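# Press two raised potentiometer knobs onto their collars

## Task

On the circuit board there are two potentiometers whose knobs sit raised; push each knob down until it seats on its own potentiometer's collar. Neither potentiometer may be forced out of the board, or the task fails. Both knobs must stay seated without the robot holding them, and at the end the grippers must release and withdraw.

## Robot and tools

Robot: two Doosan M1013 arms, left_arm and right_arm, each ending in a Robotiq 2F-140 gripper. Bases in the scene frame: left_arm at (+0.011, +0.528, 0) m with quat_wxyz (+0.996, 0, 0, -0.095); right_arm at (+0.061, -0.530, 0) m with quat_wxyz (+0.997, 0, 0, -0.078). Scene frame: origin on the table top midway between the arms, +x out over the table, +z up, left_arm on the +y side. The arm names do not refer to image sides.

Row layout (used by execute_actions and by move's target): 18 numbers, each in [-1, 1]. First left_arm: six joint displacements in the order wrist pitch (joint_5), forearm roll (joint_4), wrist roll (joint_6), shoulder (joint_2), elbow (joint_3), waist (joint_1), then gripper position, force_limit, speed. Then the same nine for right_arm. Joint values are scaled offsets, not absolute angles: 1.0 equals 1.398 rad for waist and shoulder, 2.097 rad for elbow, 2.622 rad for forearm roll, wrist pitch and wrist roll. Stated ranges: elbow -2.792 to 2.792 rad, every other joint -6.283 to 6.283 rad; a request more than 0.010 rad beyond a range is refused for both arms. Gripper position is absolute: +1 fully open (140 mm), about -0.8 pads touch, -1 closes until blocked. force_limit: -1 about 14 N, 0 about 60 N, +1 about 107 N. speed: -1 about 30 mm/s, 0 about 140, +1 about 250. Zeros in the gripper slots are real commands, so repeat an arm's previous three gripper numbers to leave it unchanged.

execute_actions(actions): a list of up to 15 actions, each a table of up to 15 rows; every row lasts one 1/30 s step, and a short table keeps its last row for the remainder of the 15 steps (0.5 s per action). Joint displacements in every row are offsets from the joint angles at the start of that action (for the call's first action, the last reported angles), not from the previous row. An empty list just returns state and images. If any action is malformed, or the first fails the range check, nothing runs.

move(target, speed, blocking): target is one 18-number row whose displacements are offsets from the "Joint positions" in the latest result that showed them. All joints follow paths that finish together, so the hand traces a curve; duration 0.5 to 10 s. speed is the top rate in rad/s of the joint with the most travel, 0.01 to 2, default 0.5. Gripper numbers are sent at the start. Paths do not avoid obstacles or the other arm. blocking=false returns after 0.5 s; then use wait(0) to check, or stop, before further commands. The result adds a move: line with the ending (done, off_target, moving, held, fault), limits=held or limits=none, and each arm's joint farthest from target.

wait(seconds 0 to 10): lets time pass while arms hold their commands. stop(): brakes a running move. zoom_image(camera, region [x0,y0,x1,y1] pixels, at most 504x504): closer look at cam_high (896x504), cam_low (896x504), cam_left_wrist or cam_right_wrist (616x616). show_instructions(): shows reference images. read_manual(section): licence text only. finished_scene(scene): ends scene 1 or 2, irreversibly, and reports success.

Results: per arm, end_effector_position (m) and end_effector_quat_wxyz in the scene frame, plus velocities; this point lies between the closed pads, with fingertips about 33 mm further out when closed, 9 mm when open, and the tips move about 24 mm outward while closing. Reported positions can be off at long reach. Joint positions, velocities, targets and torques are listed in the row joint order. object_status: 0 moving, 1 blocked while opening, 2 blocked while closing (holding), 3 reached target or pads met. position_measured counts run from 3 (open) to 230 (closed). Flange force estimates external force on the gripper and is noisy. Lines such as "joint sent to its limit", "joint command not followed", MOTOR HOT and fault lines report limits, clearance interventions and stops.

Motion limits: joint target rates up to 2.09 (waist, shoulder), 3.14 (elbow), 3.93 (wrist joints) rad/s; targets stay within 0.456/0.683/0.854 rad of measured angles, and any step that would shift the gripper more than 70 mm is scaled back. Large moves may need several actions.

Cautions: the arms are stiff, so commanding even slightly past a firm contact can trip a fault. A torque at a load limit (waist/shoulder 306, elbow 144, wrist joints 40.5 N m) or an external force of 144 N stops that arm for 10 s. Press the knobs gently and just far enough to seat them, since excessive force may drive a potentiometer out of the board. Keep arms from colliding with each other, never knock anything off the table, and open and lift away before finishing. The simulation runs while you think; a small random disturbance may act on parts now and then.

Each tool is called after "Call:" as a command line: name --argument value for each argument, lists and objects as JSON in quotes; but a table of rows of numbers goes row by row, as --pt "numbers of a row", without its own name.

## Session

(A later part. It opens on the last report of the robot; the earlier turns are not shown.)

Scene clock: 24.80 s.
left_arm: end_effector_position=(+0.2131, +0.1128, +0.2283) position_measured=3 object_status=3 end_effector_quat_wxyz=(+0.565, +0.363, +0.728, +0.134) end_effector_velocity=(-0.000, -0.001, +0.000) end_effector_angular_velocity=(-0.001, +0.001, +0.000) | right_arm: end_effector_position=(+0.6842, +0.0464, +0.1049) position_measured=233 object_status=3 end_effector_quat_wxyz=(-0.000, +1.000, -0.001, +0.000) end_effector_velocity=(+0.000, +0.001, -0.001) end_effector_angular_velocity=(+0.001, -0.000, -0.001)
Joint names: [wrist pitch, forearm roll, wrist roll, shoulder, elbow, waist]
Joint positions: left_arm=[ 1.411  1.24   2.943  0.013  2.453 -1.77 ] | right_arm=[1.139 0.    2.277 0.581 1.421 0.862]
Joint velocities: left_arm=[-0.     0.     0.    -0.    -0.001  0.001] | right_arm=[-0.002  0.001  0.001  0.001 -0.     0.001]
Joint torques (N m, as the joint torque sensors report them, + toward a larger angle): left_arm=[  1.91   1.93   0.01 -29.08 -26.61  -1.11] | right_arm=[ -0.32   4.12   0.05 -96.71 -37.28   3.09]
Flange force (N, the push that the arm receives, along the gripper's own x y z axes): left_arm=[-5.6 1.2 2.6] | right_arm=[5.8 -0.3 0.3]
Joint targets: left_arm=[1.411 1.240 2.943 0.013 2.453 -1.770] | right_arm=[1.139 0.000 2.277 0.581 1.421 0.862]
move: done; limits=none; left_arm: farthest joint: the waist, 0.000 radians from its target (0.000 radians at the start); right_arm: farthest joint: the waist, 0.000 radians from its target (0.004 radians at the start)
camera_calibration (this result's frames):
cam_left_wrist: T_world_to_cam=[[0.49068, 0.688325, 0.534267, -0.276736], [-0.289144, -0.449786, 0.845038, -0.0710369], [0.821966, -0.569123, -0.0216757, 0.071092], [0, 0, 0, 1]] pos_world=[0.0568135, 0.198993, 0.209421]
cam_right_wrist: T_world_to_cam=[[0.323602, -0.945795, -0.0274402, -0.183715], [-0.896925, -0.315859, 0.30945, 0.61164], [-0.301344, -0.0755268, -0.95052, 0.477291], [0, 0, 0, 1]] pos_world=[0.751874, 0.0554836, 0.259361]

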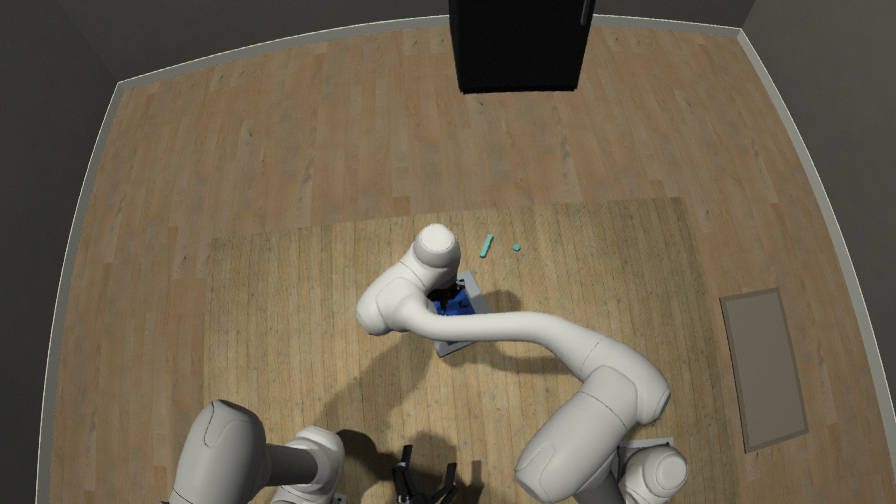

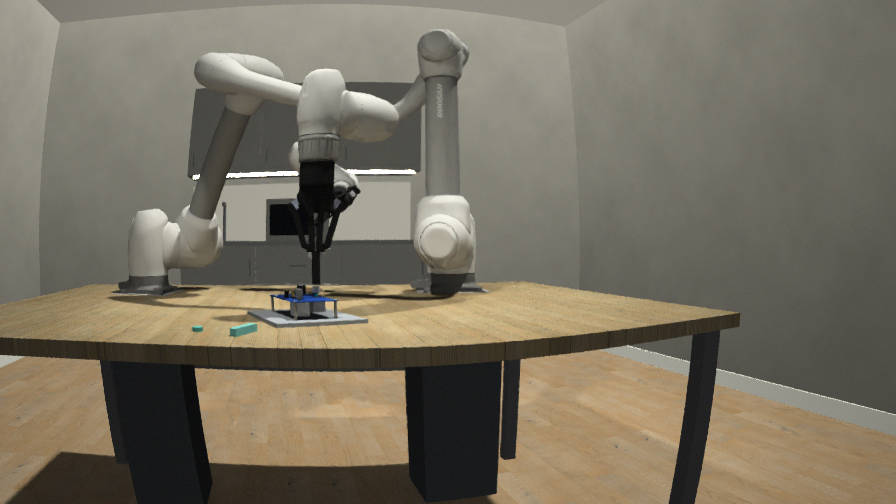

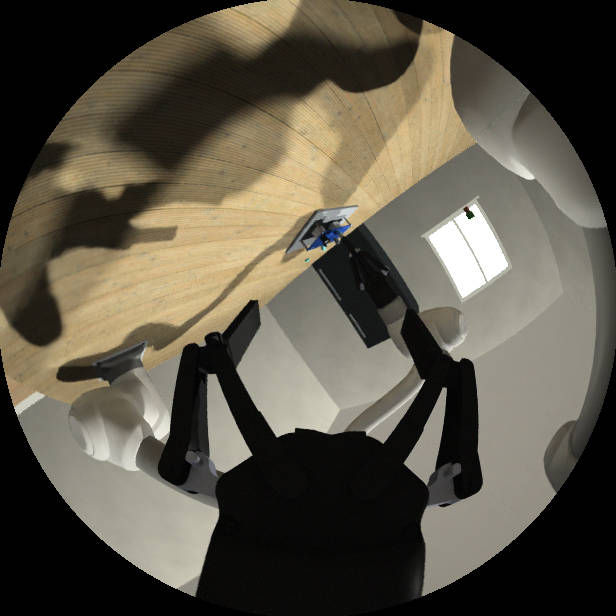

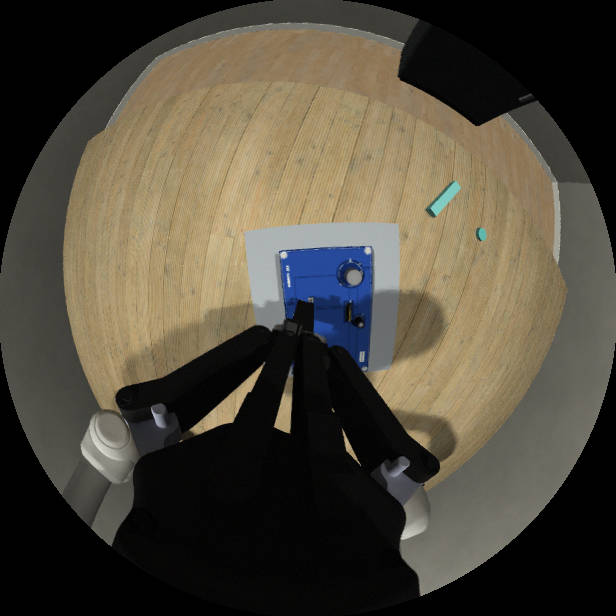

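Call:
move --target '[0,0,0,0,0,0,1,0,0, -0.00459392,0,0,0.00399744,0.00307912,0,-1,0,1]' --speed 0.01

Call:
zoom_image --camera "cam_low" --region '[285, 265, 335, 300]'

Scene clock: 26.57 s.
left_arm: end_effector_position=(+0.2131, +0.1128, +0.2283) position_measured=3 object_status=3 end_effector_quat_wxyz=(+0.565, +0.363, +0.728, +0.134) end_effector_velocity=(-0.000, -0.000, +0.000) end_effector_angular_velocity=(-0.000, -0.000, -0.001) | right_arm: end_effector_position=(+0.6842, +0.0464, +0.0969) position_measured=233 object_status=3 end_effector_quat_wxyz=(-0.000, +1.000, -0.001, +0.000) end_effector_velocity=(+0.000, +0.000, -0.001) end_effector_angular_velocity=(+0.001, -0.000, +0.001)
Joint names: [wrist pitch, forearm roll, wrist roll, shoulder, elbow, waist]
Joint positions: left_arm=[ 1.411  1.24   2.943  0.013  2.453 -1.77 ] | right_arm=[1.127 0.    2.277 0.586 1.427 0.862]
Joint velocities: left_arm=[ 0.     0.     0.    -0.     0.    -0.001] | right_arm=[-0.002  0.    -0.001  0.001  0.    -0.   ]
Joint torques (N m, as the joint torque sensors report them, + toward a larger angle): left_arm=[  1.79   1.89   0.07 -29.09 -26.39  -1.08] | right_arm=[ -0.11   4.17  -0.05 -92.21 -34.54   2.48]
Flange force (N, the push that the arm receives, along the gripper's own x y z axes): left_arm=[-5.3 0.9 2.1] | right_arm=[4.7 -0.4 -4.6]
Joint targets: left_arm=[1.411 1.240 2.943 0.013 2.453 -1.770] | right_arm=[1.127 0.000 2.277 0.586 1.427 0.862]
move: done; limits=none; left_arm: farthest joint: the waist, 0.000 radians from its target (0.000 radians at the start); right_arm: farthest joint: the waist, 0.000 radians from its target (0.000 radians at the start)
camera_calibration (this result's frames):
cam_left_wrist: T_world_to_cam=[[0.49068, 0.688325, 0.534267, -0.276736], [-0.289144, -0.449786, 0.845038, -0.071037], [0.821966, -0.569124, -0.0216756, 0.071092], [0, 0, 0, 1]] pos_world=[0.0568135, 0.198993, 0.209421]
cam_right_wrist: T_world_to_cam=[[0.323592, -0.945799, -0.0274474, -0.183867], [-0.896934, -0.315853, 0.309428, 0.614129], [-0.301326, -0.0755099, -0.950527, 0.469755], [0, 0, 0, 1]] pos_world=[0.75188, 0.055545, 0.251439]

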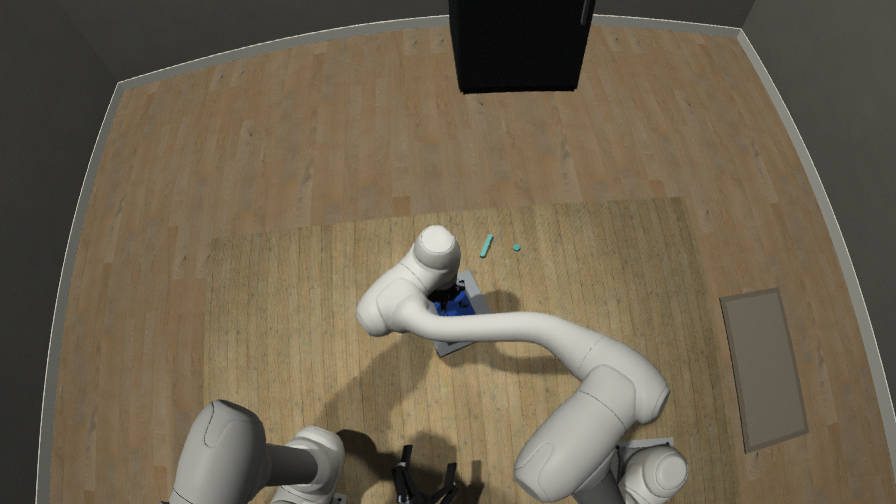

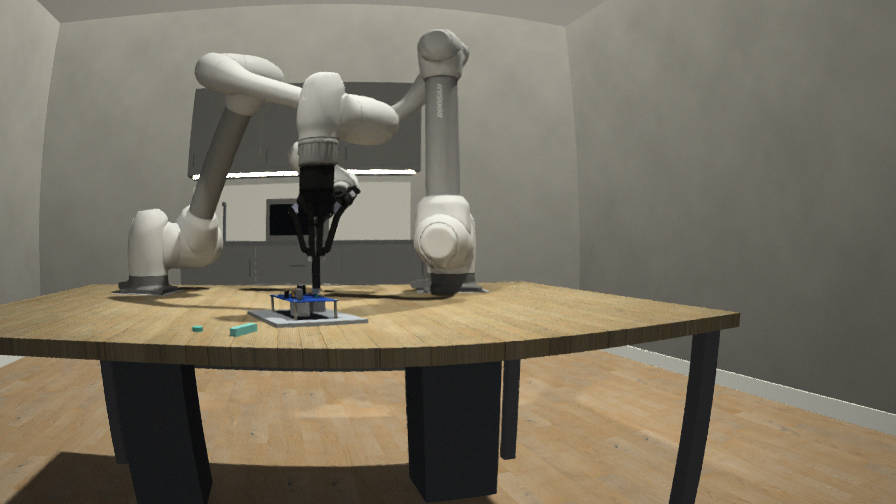

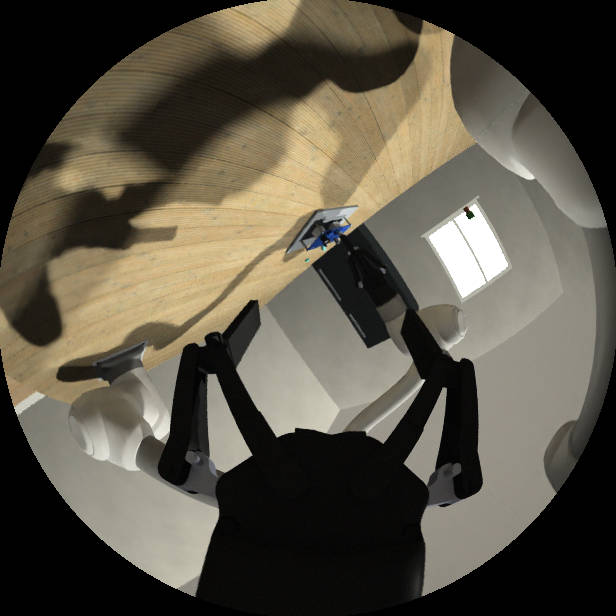

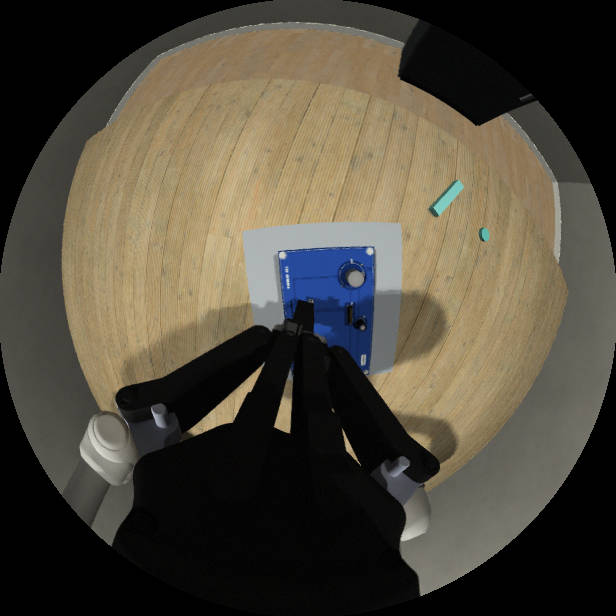

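Region (285, 265, 335, 300) of cam_low's 896x504 image, scaled by 10.080, with more detail than that image has; it fills the top 353 rows of this view, and the rest is white.

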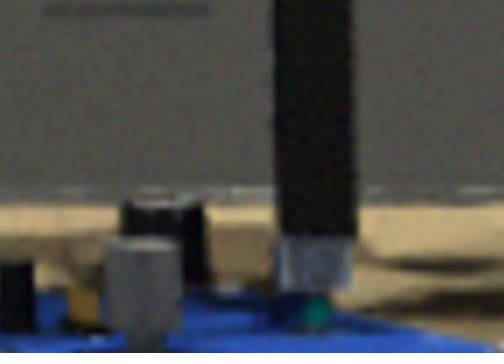

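Call:
move --target '[0,0,0,0,0,0,1,0,0, -0.00057424,0,0,0.00049968,0.00038489,0,-1,0,1]' --speed 0.01

Call:
zoom_image --camera "cam_low" --region '[285, 265, 335, 300]'

Scene clock: 27.57 s.
left_arm: end_effector_position=(+0.2131, +0.1128, +0.2283) position_measured=3 object_status=3 end_effector_quat_wxyz=(+0.565, +0.363, +0.728, +0.134) end_effector_velocity=(-0.000, -0.000, -0.000) end_effector_angular_velocity=(-0.000, +0.002, -0.001) | right_arm: end_effector_position=(+0.6842, +0.0464, +0.0960) position_measured=233 object_status=3 end_effector_quat_wxyz=(-0.000, +1.000, -0.001, +0.000) end_effector_velocity=(+0.000, +0.000, +0.000) end_effector_angular_velocity=(+0.000, -0.001, -0.000)
Joint names: [wrist pitch, forearm roll, wrist roll, shoulder, elbow, waist]
Joint positions: left_arm=[ 1.411  1.24   2.943  0.013  2.453 -1.77 ] | right_arm=[1.126 0.    2.277 0.587 1.428 0.862]
Joint velocities: left_arm=[-0.002  0.     0.    -0.    -0.     0.   ] | right_arm=[-0. -0.  0.  0. -0. -0.]
Joint torques (N m, as the joint torque sensors report them, + toward a larger angle): left_arm=[  1.78   1.99  -0.1  -30.13 -25.94  -0.72] | right_arm=[ -0.37   4.33  -0.24 -92.45 -35.23   0.25]
Flange force (N, the push that the arm receives, along the gripper's own x y z axes): left_arm=[-6.0 -1.6 1.2] | right_arm=[1.9 -1.8 -4.5]
Joint targets: left_arm=[1.411 1.240 2.943 0.013 2.453 -1.770] | right_arm=[1.126 0.000 2.277 0.587 1.428 0.862]
move: done; limits=none; left_arm: farthest joint: the waist, 0.000 radians from its target (0.000 radians at the start); right_arm: farthest joint: the waist, 0.000 radians from its target (0.000 radians at the start)
camera_calibration (this result's frames):
cam_left_wrist: T_world_to_cam=[[0.49068, 0.688325, 0.534267, -0.276736], [-0.289144, -0.449786, 0.845038, -0.071037], [0.821966, -0.569123, -0.0216755, 0.071092], [0, 0, 0, 1]] pos_world=[0.0568135, 0.198993, 0.209421]
cam_right_wrist: T_world_to_cam=[[0.323642, -0.945781, -0.0274465, -0.18393], [-0.896917, -0.315901, 0.309429, 0.614422], [-0.301323, -0.0755273, -0.950526, 0.468821], [0, 0, 0, 1]] pos_world=[0.751879, 0.0555481, 0.250458]

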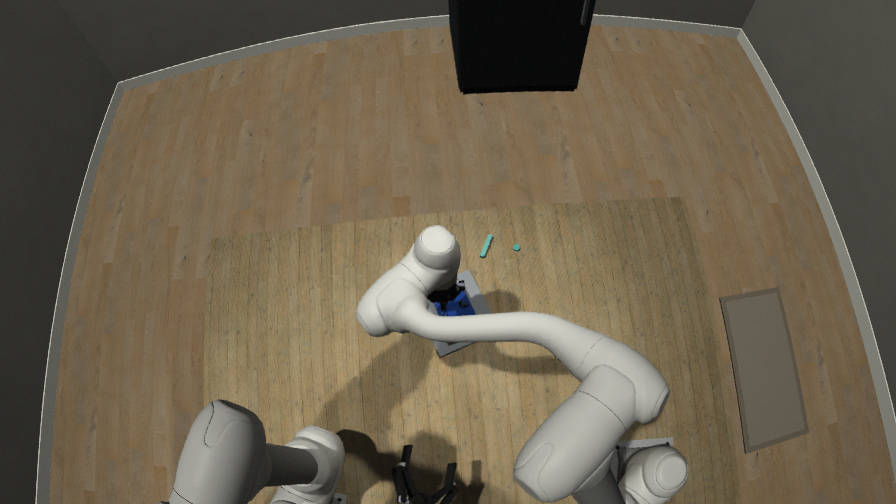

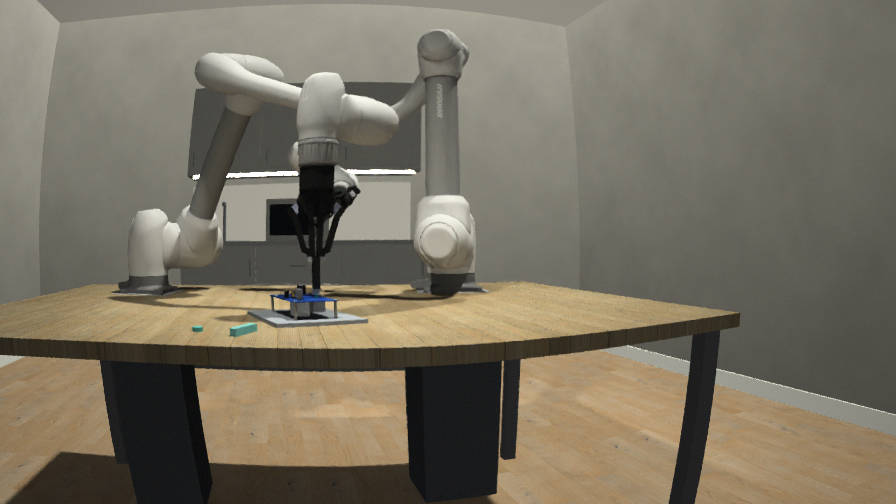

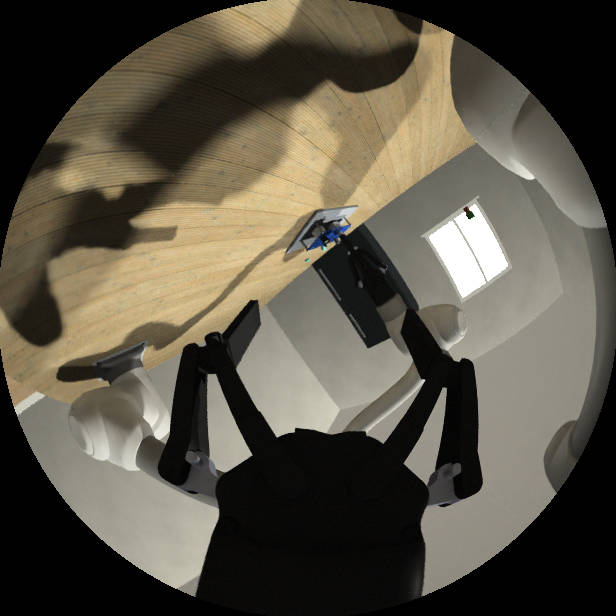

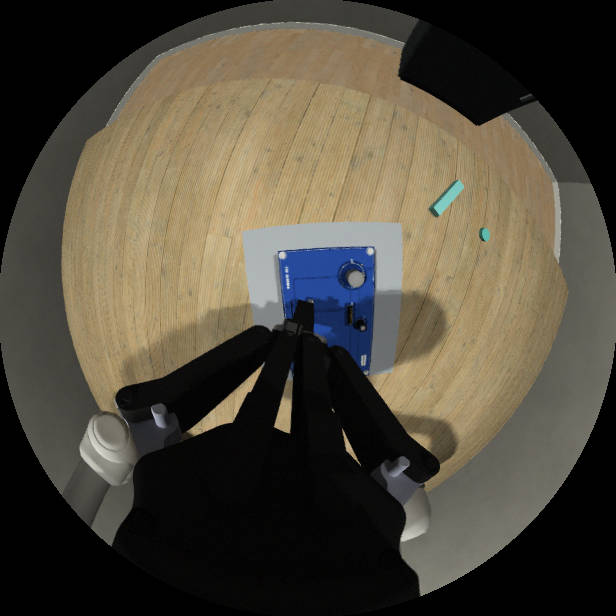

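Region (285, 265, 335, 300) of cam_low's 896x504 image, scaled by 10.080, with more detail than that image has; it fills the top 353 rows of this view, and the rest is white.

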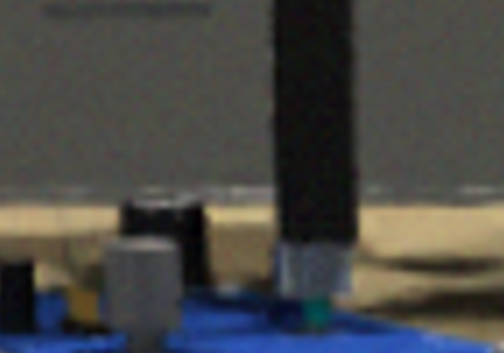

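Call:
zoom_image --camera "cam_low" --region '[306, 284, 326, 302]'

Region (306, 284, 326, 302) of cam_low's 896x504 image, scaled by 25.200, with more detail than that image has; it fills the top 454 rows of this view, and the rest is white.

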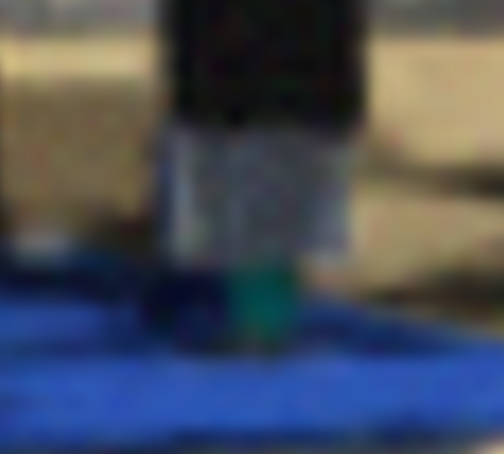

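Call:
move --target '[0,0,0,0,0,0,1,0,0, -0.0014356,0,0,0.0012492,0.00096223,0,-1,0,1]' --speed 0.01

Call:
zoom_image --camera "cam_low" --region '[306, 284, 326, 302]'

Scene clock: 29.27 s.
left_arm: end_effector_position=(+0.2131, +0.1128, +0.2283) position_measured=3 object_status=3 end_effector_quat_wxyz=(+0.565, +0.363, +0.728, +0.134) end_effector_velocity=(-0.000, +0.000, +0.000) end_effector_angular_velocity=(-0.000, -0.000, +0.000) | right_arm: end_effector_position=(+0.6842, +0.0464, +0.0935) position_measured=233 object_status=3 end_effector_quat_wxyz=(-0.000, +1.000, -0.001, +0.000) end_effector_velocity=(+0.000, +0.000, -0.000) end_effector_angular_velocity=(+0.000, +0.000, -0.000)
Joint names: [wrist pitch, forearm roll, wrist roll, shoulder, elbow, waist]
Joint positions: left_arm=[ 1.411  1.24   2.943  0.013  2.453 -1.77 ] | right_arm=[1.122 0.    2.277 0.589 1.43  0.862]
Joint velocities: left_arm=[ 0.001  0.    -0.    -0.    -0.    -0.   ] | right_arm=[-0.  0.  0.  0. -0.  0.]
Joint torques (N m, as the joint torque sensors report them, + toward a larger angle): left_arm=[  1.8    2.04   0.05 -28.99 -26.56  -1.  ] | right_arm=[ -0.33   4.11  -0.13 -92.27 -35.46   3.02]
Flange force (N, the push that the arm receives, along the gripper's own x y z axes): left_arm=[-5.1 1.3 1.6] | right_arm=[3.4 1.5 -4.1]
Joint targets: left_arm=[1.411 1.240 2.943 0.013 2.453 -1.770] | right_arm=[1.122 0.000 2.277 0.589 1.430 0.862]
move: done; limits=none; left_arm: farthest joint: the waist, 0.000 radians from its target (0.000 radians at the start); right_arm: farthest joint: the waist, 0.000 radians from its target (0.000 radians at the start)
camera_calibration (this result's frames):
cam_left_wrist: T_world_to_cam=[[0.49068, 0.688325, 0.534267, -0.276736], [-0.289144, -0.449785, 0.845038, -0.071037], [0.821966, -0.569123, -0.0216755, 0.071092], [0, 0, 0, 1]] pos_world=[0.0568135, 0.198993, 0.209421]
cam_right_wrist: T_world_to_cam=[[0.323591, -0.945799, -0.0274455, -0.183963], [-0.896934, -0.315851, 0.309431, 0.615182], [-0.301328, -0.0755121, -0.950526, 0.466496], [0, 0, 0, 1]] pos_world=[0.751875, 0.05554, 0.248012]

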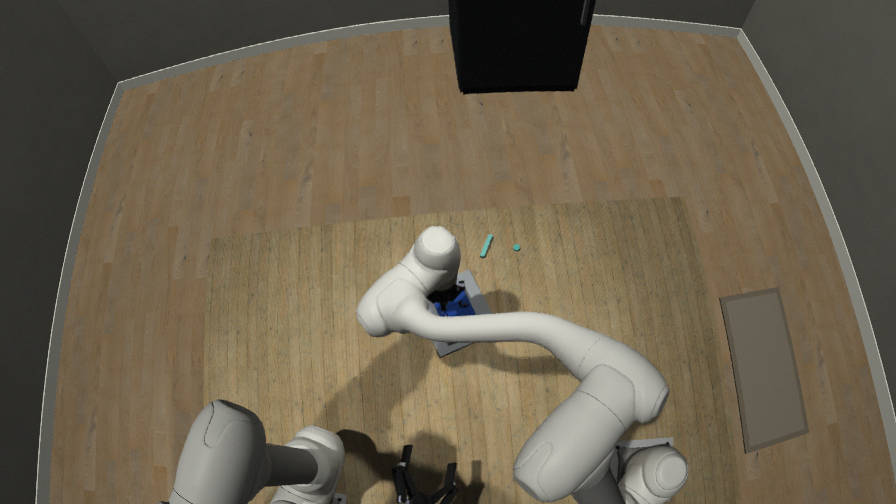

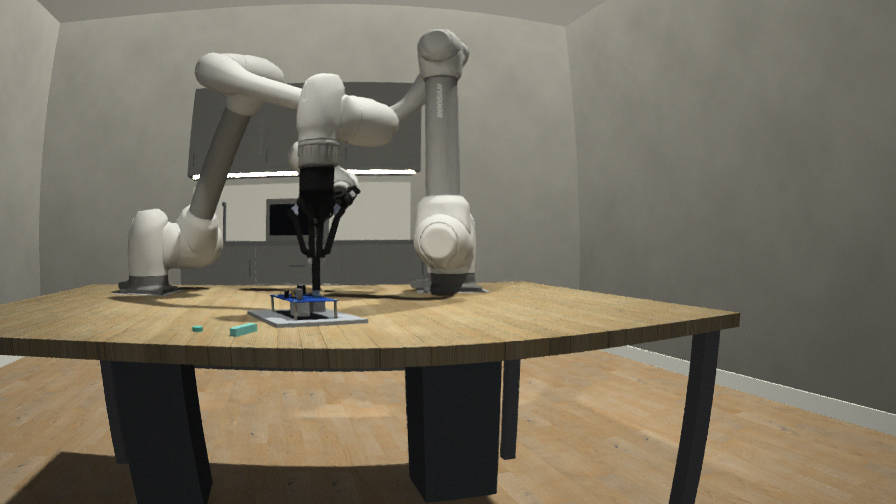

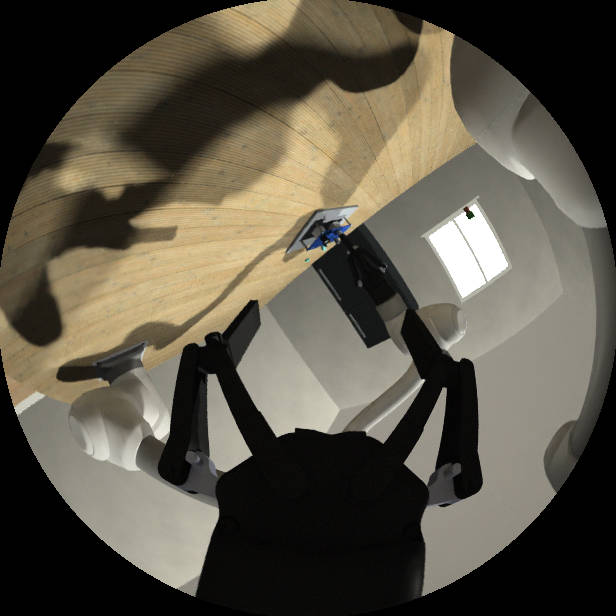

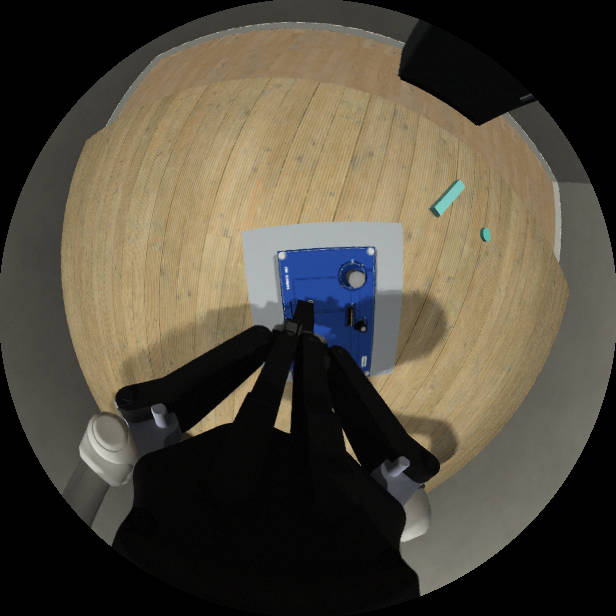

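Region (306, 284, 326, 302) of cam_low's 896x504 image, scaled by 25.200, with more detail than that image has; it fills the top 454 rows of this view, and the rest is white.

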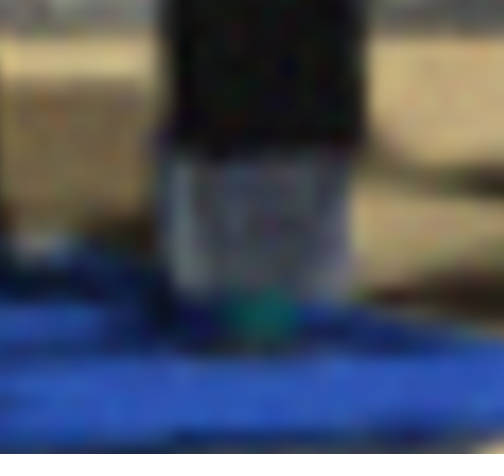

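Call:
move --target '[0,0,0,0,0,0,1,0,0, -0.00103363,0,0,0.00089942,0.0006928,0,-1,0,1]' --speed 0.01

Call:
zoom_image --camera "cam_low" --region '[306, 284, 326, 302]'

Scene clock: 37.93 s.
left_arm: end_effector_position=(+0.2131, +0.1128, +0.2283) position_measured=3 object_status=3 end_effector_quat_wxyz=(+0.565, +0.363, +0.728, +0.134) end_effector_velocity=(-0.000, -0.001, +0.000) end_effector_angular_velocity=(-0.000, +0.000, -0.000) | right_arm: end_effector_position=(+0.6842, +0.0464, +0.0918) position_measured=233 object_status=3 end_effector_quat_wxyz=(-0.000, +1.000, -0.001, +0.000) end_effector_velocity=(-0.000, -0.000, -0.001) end_effector_angular_velocity=(-0.001, +0.001, -0.001)
Joint names: [wrist pitch, forearm roll, wrist roll, shoulder, elbow, waist]
Joint positions: left_arm=[ 1.411  1.24   2.943  0.013  2.453 -1.77 ] | right_arm=[1.119 0.    2.277 0.59  1.432 0.862]
Joint velocities: left_arm=[-0.    -0.     0.     0.001 -0.001 -0.   ] | right_arm=[ 0.    -0.     0.001  0.     0.001 -0.   ]
Joint torques (N m, as the joint torque sensors report them, + toward a larger angle): left_arm=[  1.86   1.92   0.09 -28.89 -26.12  -1.01] | right_arm=[ -0.23   4.34  -0.23 -93.77 -35.83   3.48]
Flange force (N, the push that the arm receives, along the gripper's own x y z axes): left_arm=[-6.1 0.6 1.7] | right_arm=[4.3 1.3 -2.5]
Joint targets: left_arm=[1.411 1.240 2.943 0.013 2.453 -1.770] | right_arm=[1.119 0.000 2.277 0.590 1.432 0.862]
move: done; limits=none; left_arm: farthest joint: the waist, 0.000 radians from its target (0.000 radians at the start); right_arm: farthest joint: the waist, 0.000 radians from its target (0.000 radians at the start)
camera_calibration (this result's frames):
cam_left_wrist: T_world_to_cam=[[0.49068, 0.688325, 0.534267, -0.276735], [-0.289144, -0.449785, 0.845038, -0.071037], [0.821966, -0.569124, -0.0216757, 0.0710921], [0, 0, 0, 1]] pos_world=[0.0568134, 0.198993, 0.209421]
cam_right_wrist: T_world_to_cam=[[0.323641, -0.945782, -0.0274448, -0.18405], [-0.896917, -0.315899, 0.309431, 0.615709], [-0.301324, -0.0755287, -0.950526, 0.464818], [0, 0, 0, 1]] pos_world=[0.751867, 0.0555372, 0.246251]

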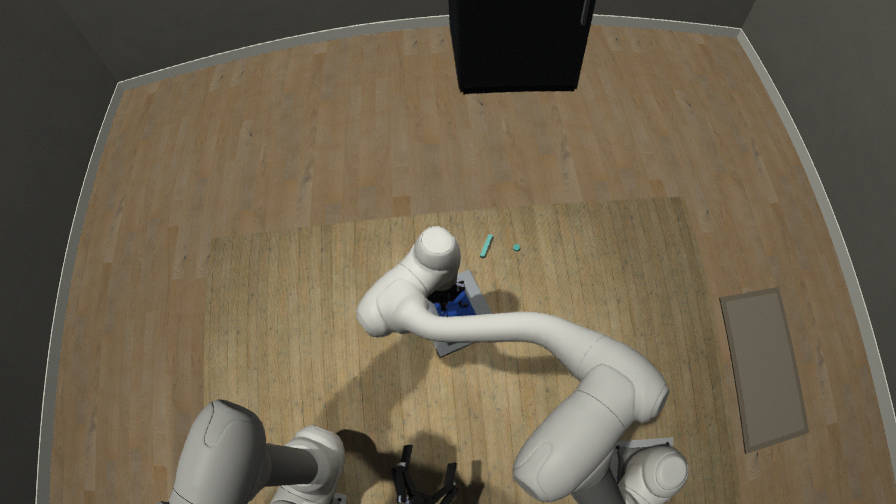

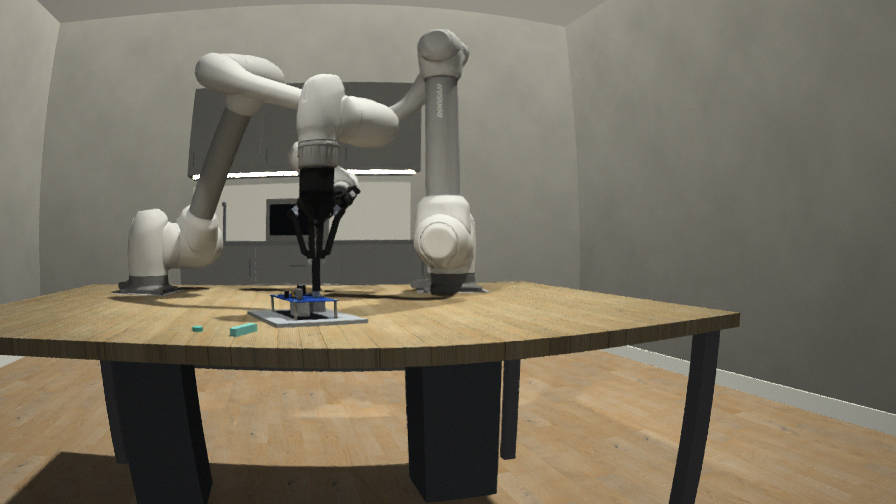

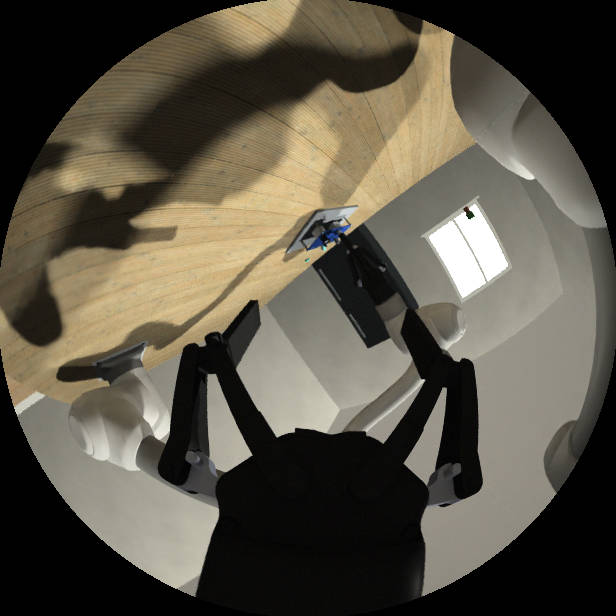

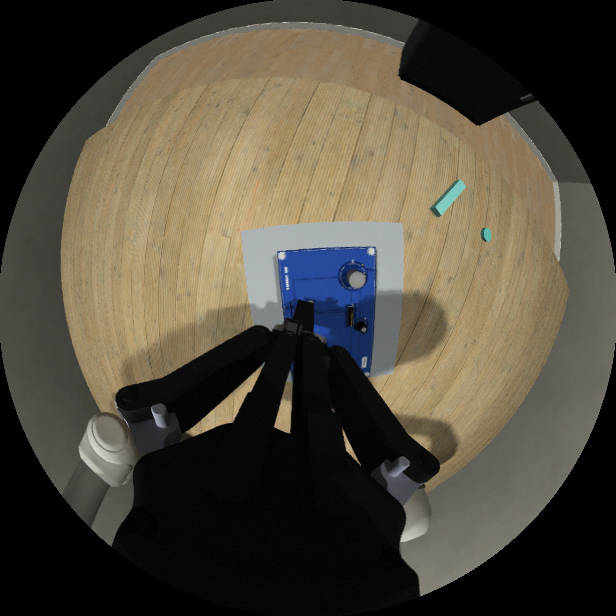

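Region (306, 284, 326, 302) of cam_low's 896x504 image, scaled by 25.200, with more detail than that image has; it fills the top 454 rows of this view, and the rest is white.

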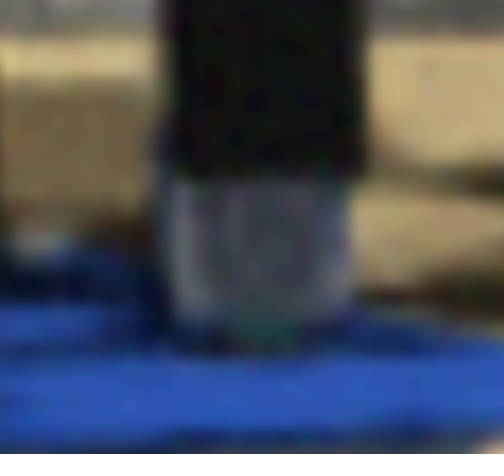

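Call:
move --target '[0,0,0,0,0,0,1,0,0, -0.00028712,0,0,0.00024984,0.00019245,0,-1,0,1]' --speed 0.01

Scene clock: 44.13 s.
left_arm: end_effector_position=(+0.2131, +0.1128, +0.2283) position_measured=3 object_status=3 end_effector_quat_wxyz=(+0.565, +0.363, +0.728, +0.134) end_effector_velocity=(-0.000, -0.001, +0.000) end_effector_angular_velocity=(-0.001, +0.001, -0.000) | right_arm: end_effector_position=(+0.6842, +0.0464, +0.0913) position_measured=233 object_status=3 end_effector_quat_wxyz=(-0.000, +1.000, -0.001, +0.000) end_effector_velocity=(+0.000, +0.001, +0.000) end_effector_angular_velocity=(+0.001, +0.000, -0.000)
Joint names: [wrist pitch, forearm roll, wrist roll, shoulder, elbow, waist]
Joint positions: left_arm=[ 1.411  1.24   2.943  0.013  2.453 -1.77 ] | right_arm=[1.119 0.    2.277 0.59  1.432 0.862]
Joint velocities: left_arm=[-0.001  0.     0.     0.    -0.002 -0.   ] | right_arm=[-0.     0.001 -0.     0.    -0.001  0.   ]
Joint torques (N m, as the joint torque sensors report them, + toward a larger angle): left_arm=[  1.79   1.91   0.05 -29.06 -26.45  -0.6 ] | right_arm=[ -0.12   4.09  -0.24 -93.05 -34.32   4.51]
Flange force (N, the push that the arm receives, along the gripper's own x y z axes): left_arm=[-5.2 1.1 0.7] | right_arm=[7.0 0.4 -4.2]
Joint targets: left_arm=[1.411 1.240 2.943 0.013 2.453 -1.770] | right_arm=[1.119 0.000 2.277 0.590 1.432 0.862]
move: done; limits=none; left_arm: farthest joint: the waist, 0.000 radians from its target (0.000 radians at the start); right_arm: farthest joint: the waist, 0.000 radians from its target (0.000 radians at the start)
camera_calibration (this result's frames):
cam_left_wrist: T_world_to_cam=[[0.49068, 0.688325, 0.534267, -0.276736], [-0.289144, -0.449785, 0.845038, -0.071037], [0.821966, -0.569123, -0.0216757, 0.0710919], [0, 0, 0, 1]] pos_world=[0.0568135, 0.198993, 0.209421]
cam_right_wrist: T_world_to_cam=[[0.32359, -0.945799, -0.0274449, -0.184029], [-0.896934, -0.31585, 0.309431, 0.615867], [-0.301328, -0.0755123, -0.950526, 0.464354], [0, 0, 0, 1]] pos_world=[0.751865, 0.0555315, 0.245761]

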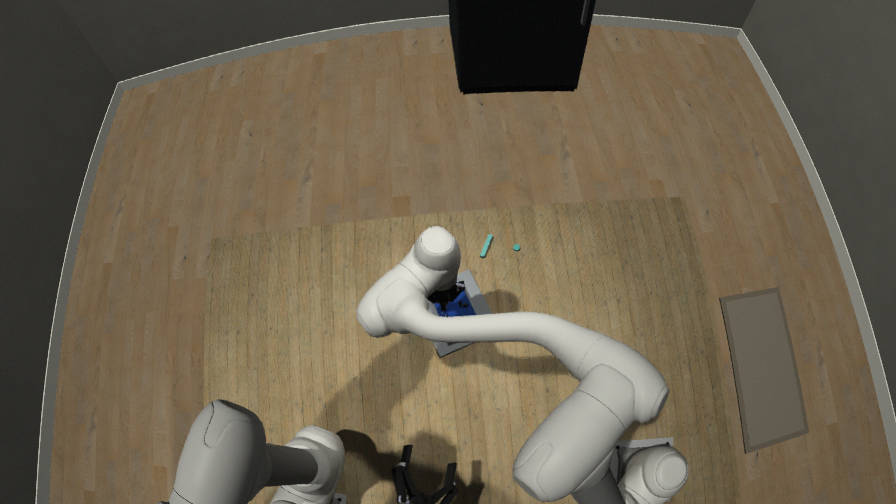

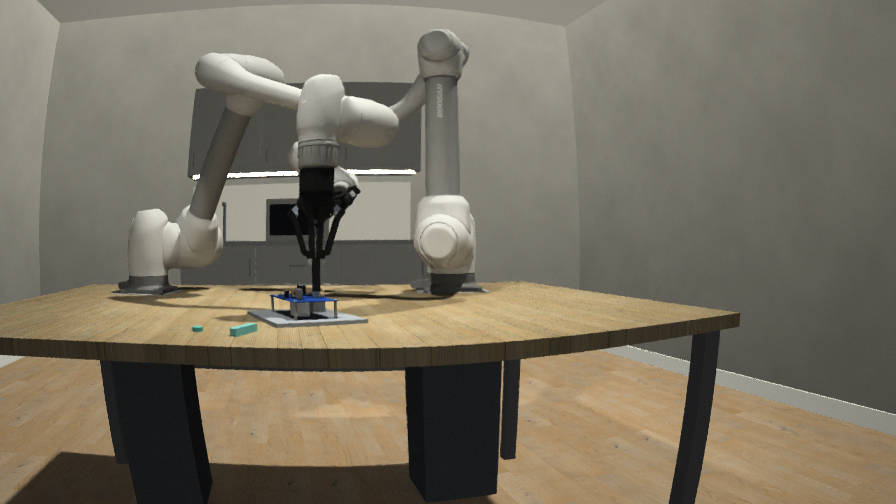

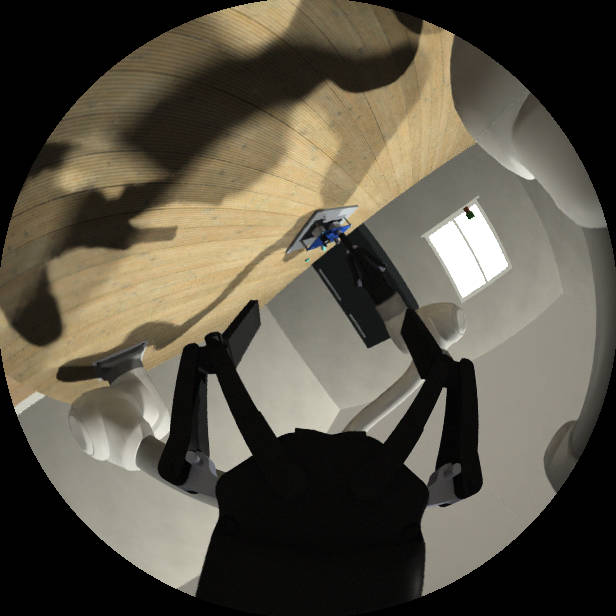

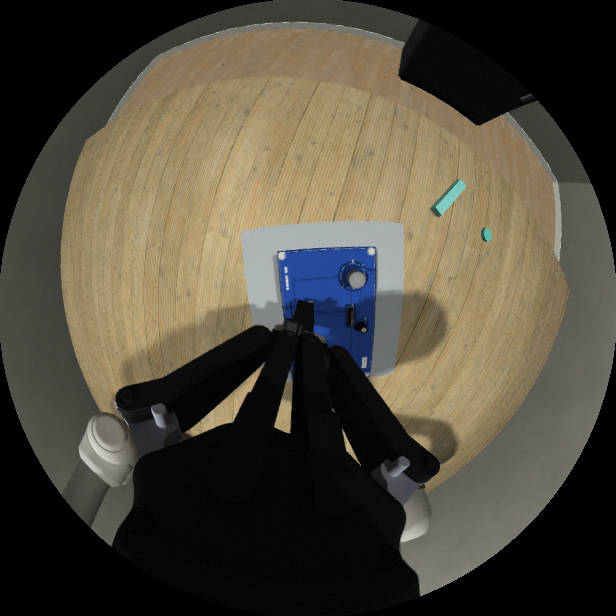

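Call:
move --target '[0,0,0,0,0,0,1,0,0, -0.00014356,0,0,0.00012492,0.00009622,0,-1,0,1]' --speed 0.01

Scene clock: 44.97 s.
left_arm: end_effector_position=(+0.2131, +0.1128, +0.2283) position_measured=3 object_status=3 end_effector_quat_wxyz=(+0.565, +0.363, +0.728, +0.134) end_effector_velocity=(+0.000, -0.000, +0.000) end_effector_angular_velocity=(-0.000, +0.000, +0.000) | right_arm: end_effector_position=(+0.6842, +0.0464, +0.0910) position_measured=233 object_status=3 end_effector_quat_wxyz=(-0.000, +1.000, -0.001, +0.000) end_effector_velocity=(+0.000, +0.000, -0.000) end_effector_angular_velocity=(+0.000, -0.001, -0.000)
Joint names: [wrist pitch, forearm roll, wrist roll, shoulder, elbow, waist]
Joint positions: left_arm=[ 1.411  1.24   2.943  0.013  2.453 -1.77 ] | right_arm=[1.118 0.    2.277 0.59  1.432 0.862]
Joint velocities: left_arm=[-0.     0.     0.     0.    -0.     0.001] | right_arm=[-0.001 -0.     0.     0.    -0.     0.   ]
Joint torques (N m, as the joint torque sensors report them, + toward a larger angle): left_arm=[  2.02   2.02   0.06 -29.59 -26.14   0.73] | right_arm=[ -0.43   4.34  -0.05 -92.03 -35.25   2.12]
Flange force (N, the push that the arm receives, along the gripper's own x y z axes): left_arm=[-4.1 -1.0 -2.2] | right_arm=[2.7 0.8 -4.6]
Joint targets: left_arm=[1.411 1.240 2.943 0.013 2.453 -1.770] | right_arm=[1.118 0.000 2.277 0.590 1.432 0.862]
move: done; limits=none; left_arm: farthest joint: the waist, 0.000 radians from its target (0.000 radians at the start); right_arm: farthest joint: the waist, 0.000 radians from its target (0.000 radians at the start)
camera_calibration (this result's frames):
cam_left_wrist: T_world_to_cam=[[0.49068, 0.688325, 0.534267, -0.276736], [-0.289144, -0.449786, 0.845038, -0.071037], [0.821966, -0.569123, -0.0216757, 0.071092], [0, 0, 0, 1]] pos_world=[0.0568134, 0.198993, 0.209421]
cam_right_wrist: T_world_to_cam=[[0.32359, -0.945799, -0.0274448, -0.184037], [-0.896934, -0.31585, 0.309431, 0.615941], [-0.301328, -0.0755124, -0.950526, 0.46412], [0, 0, 0, 1]] pos_world=[0.751864, 0.0555304, 0.245516]

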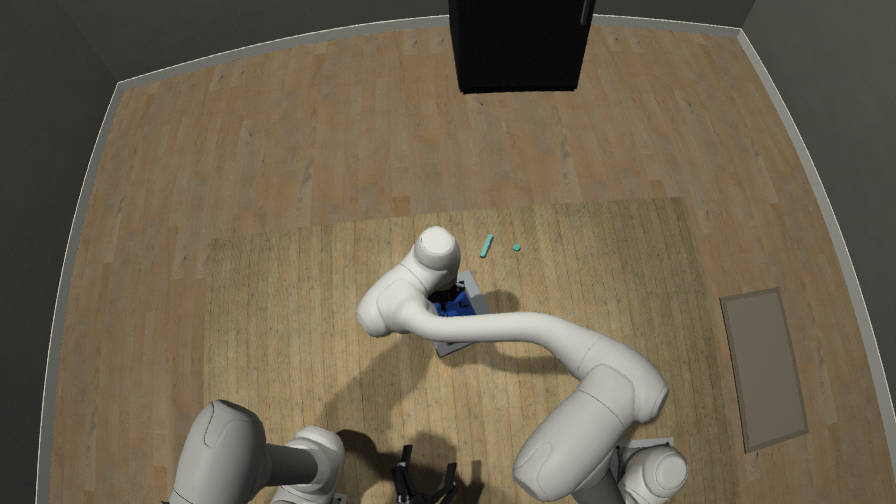

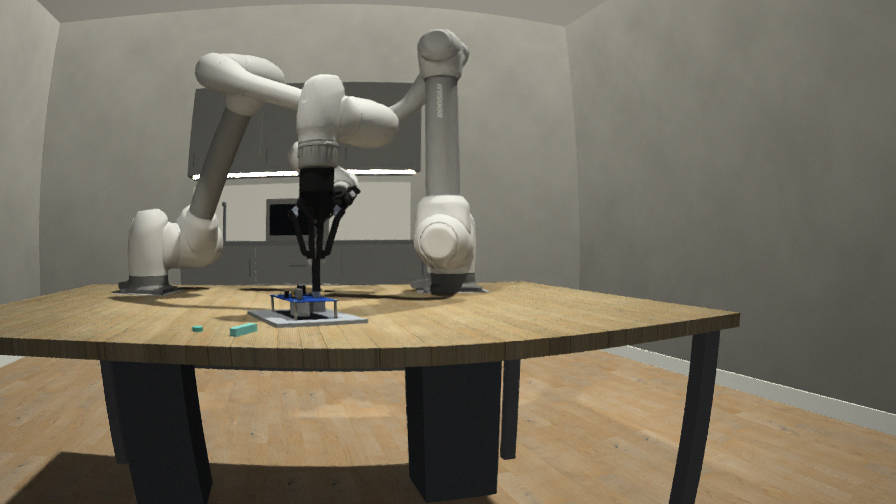

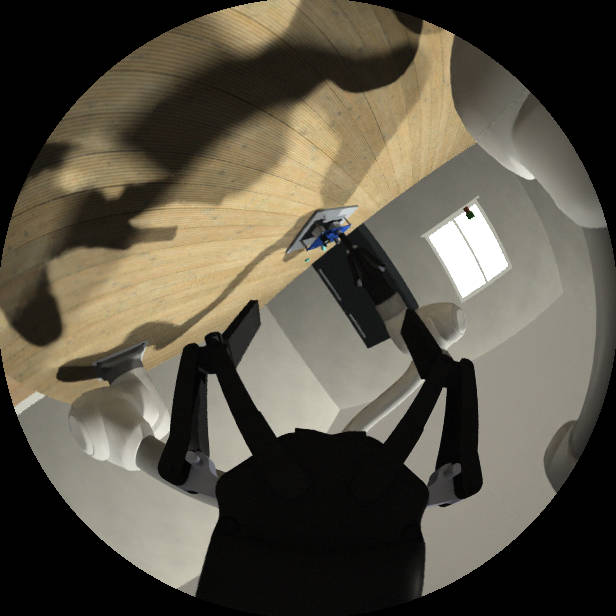

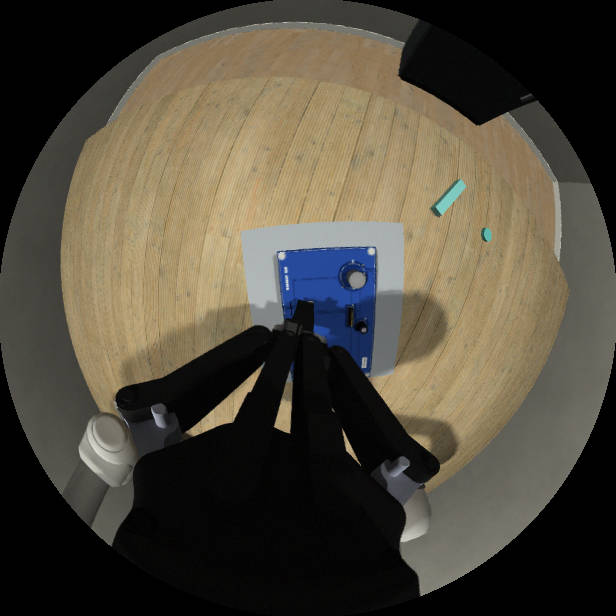

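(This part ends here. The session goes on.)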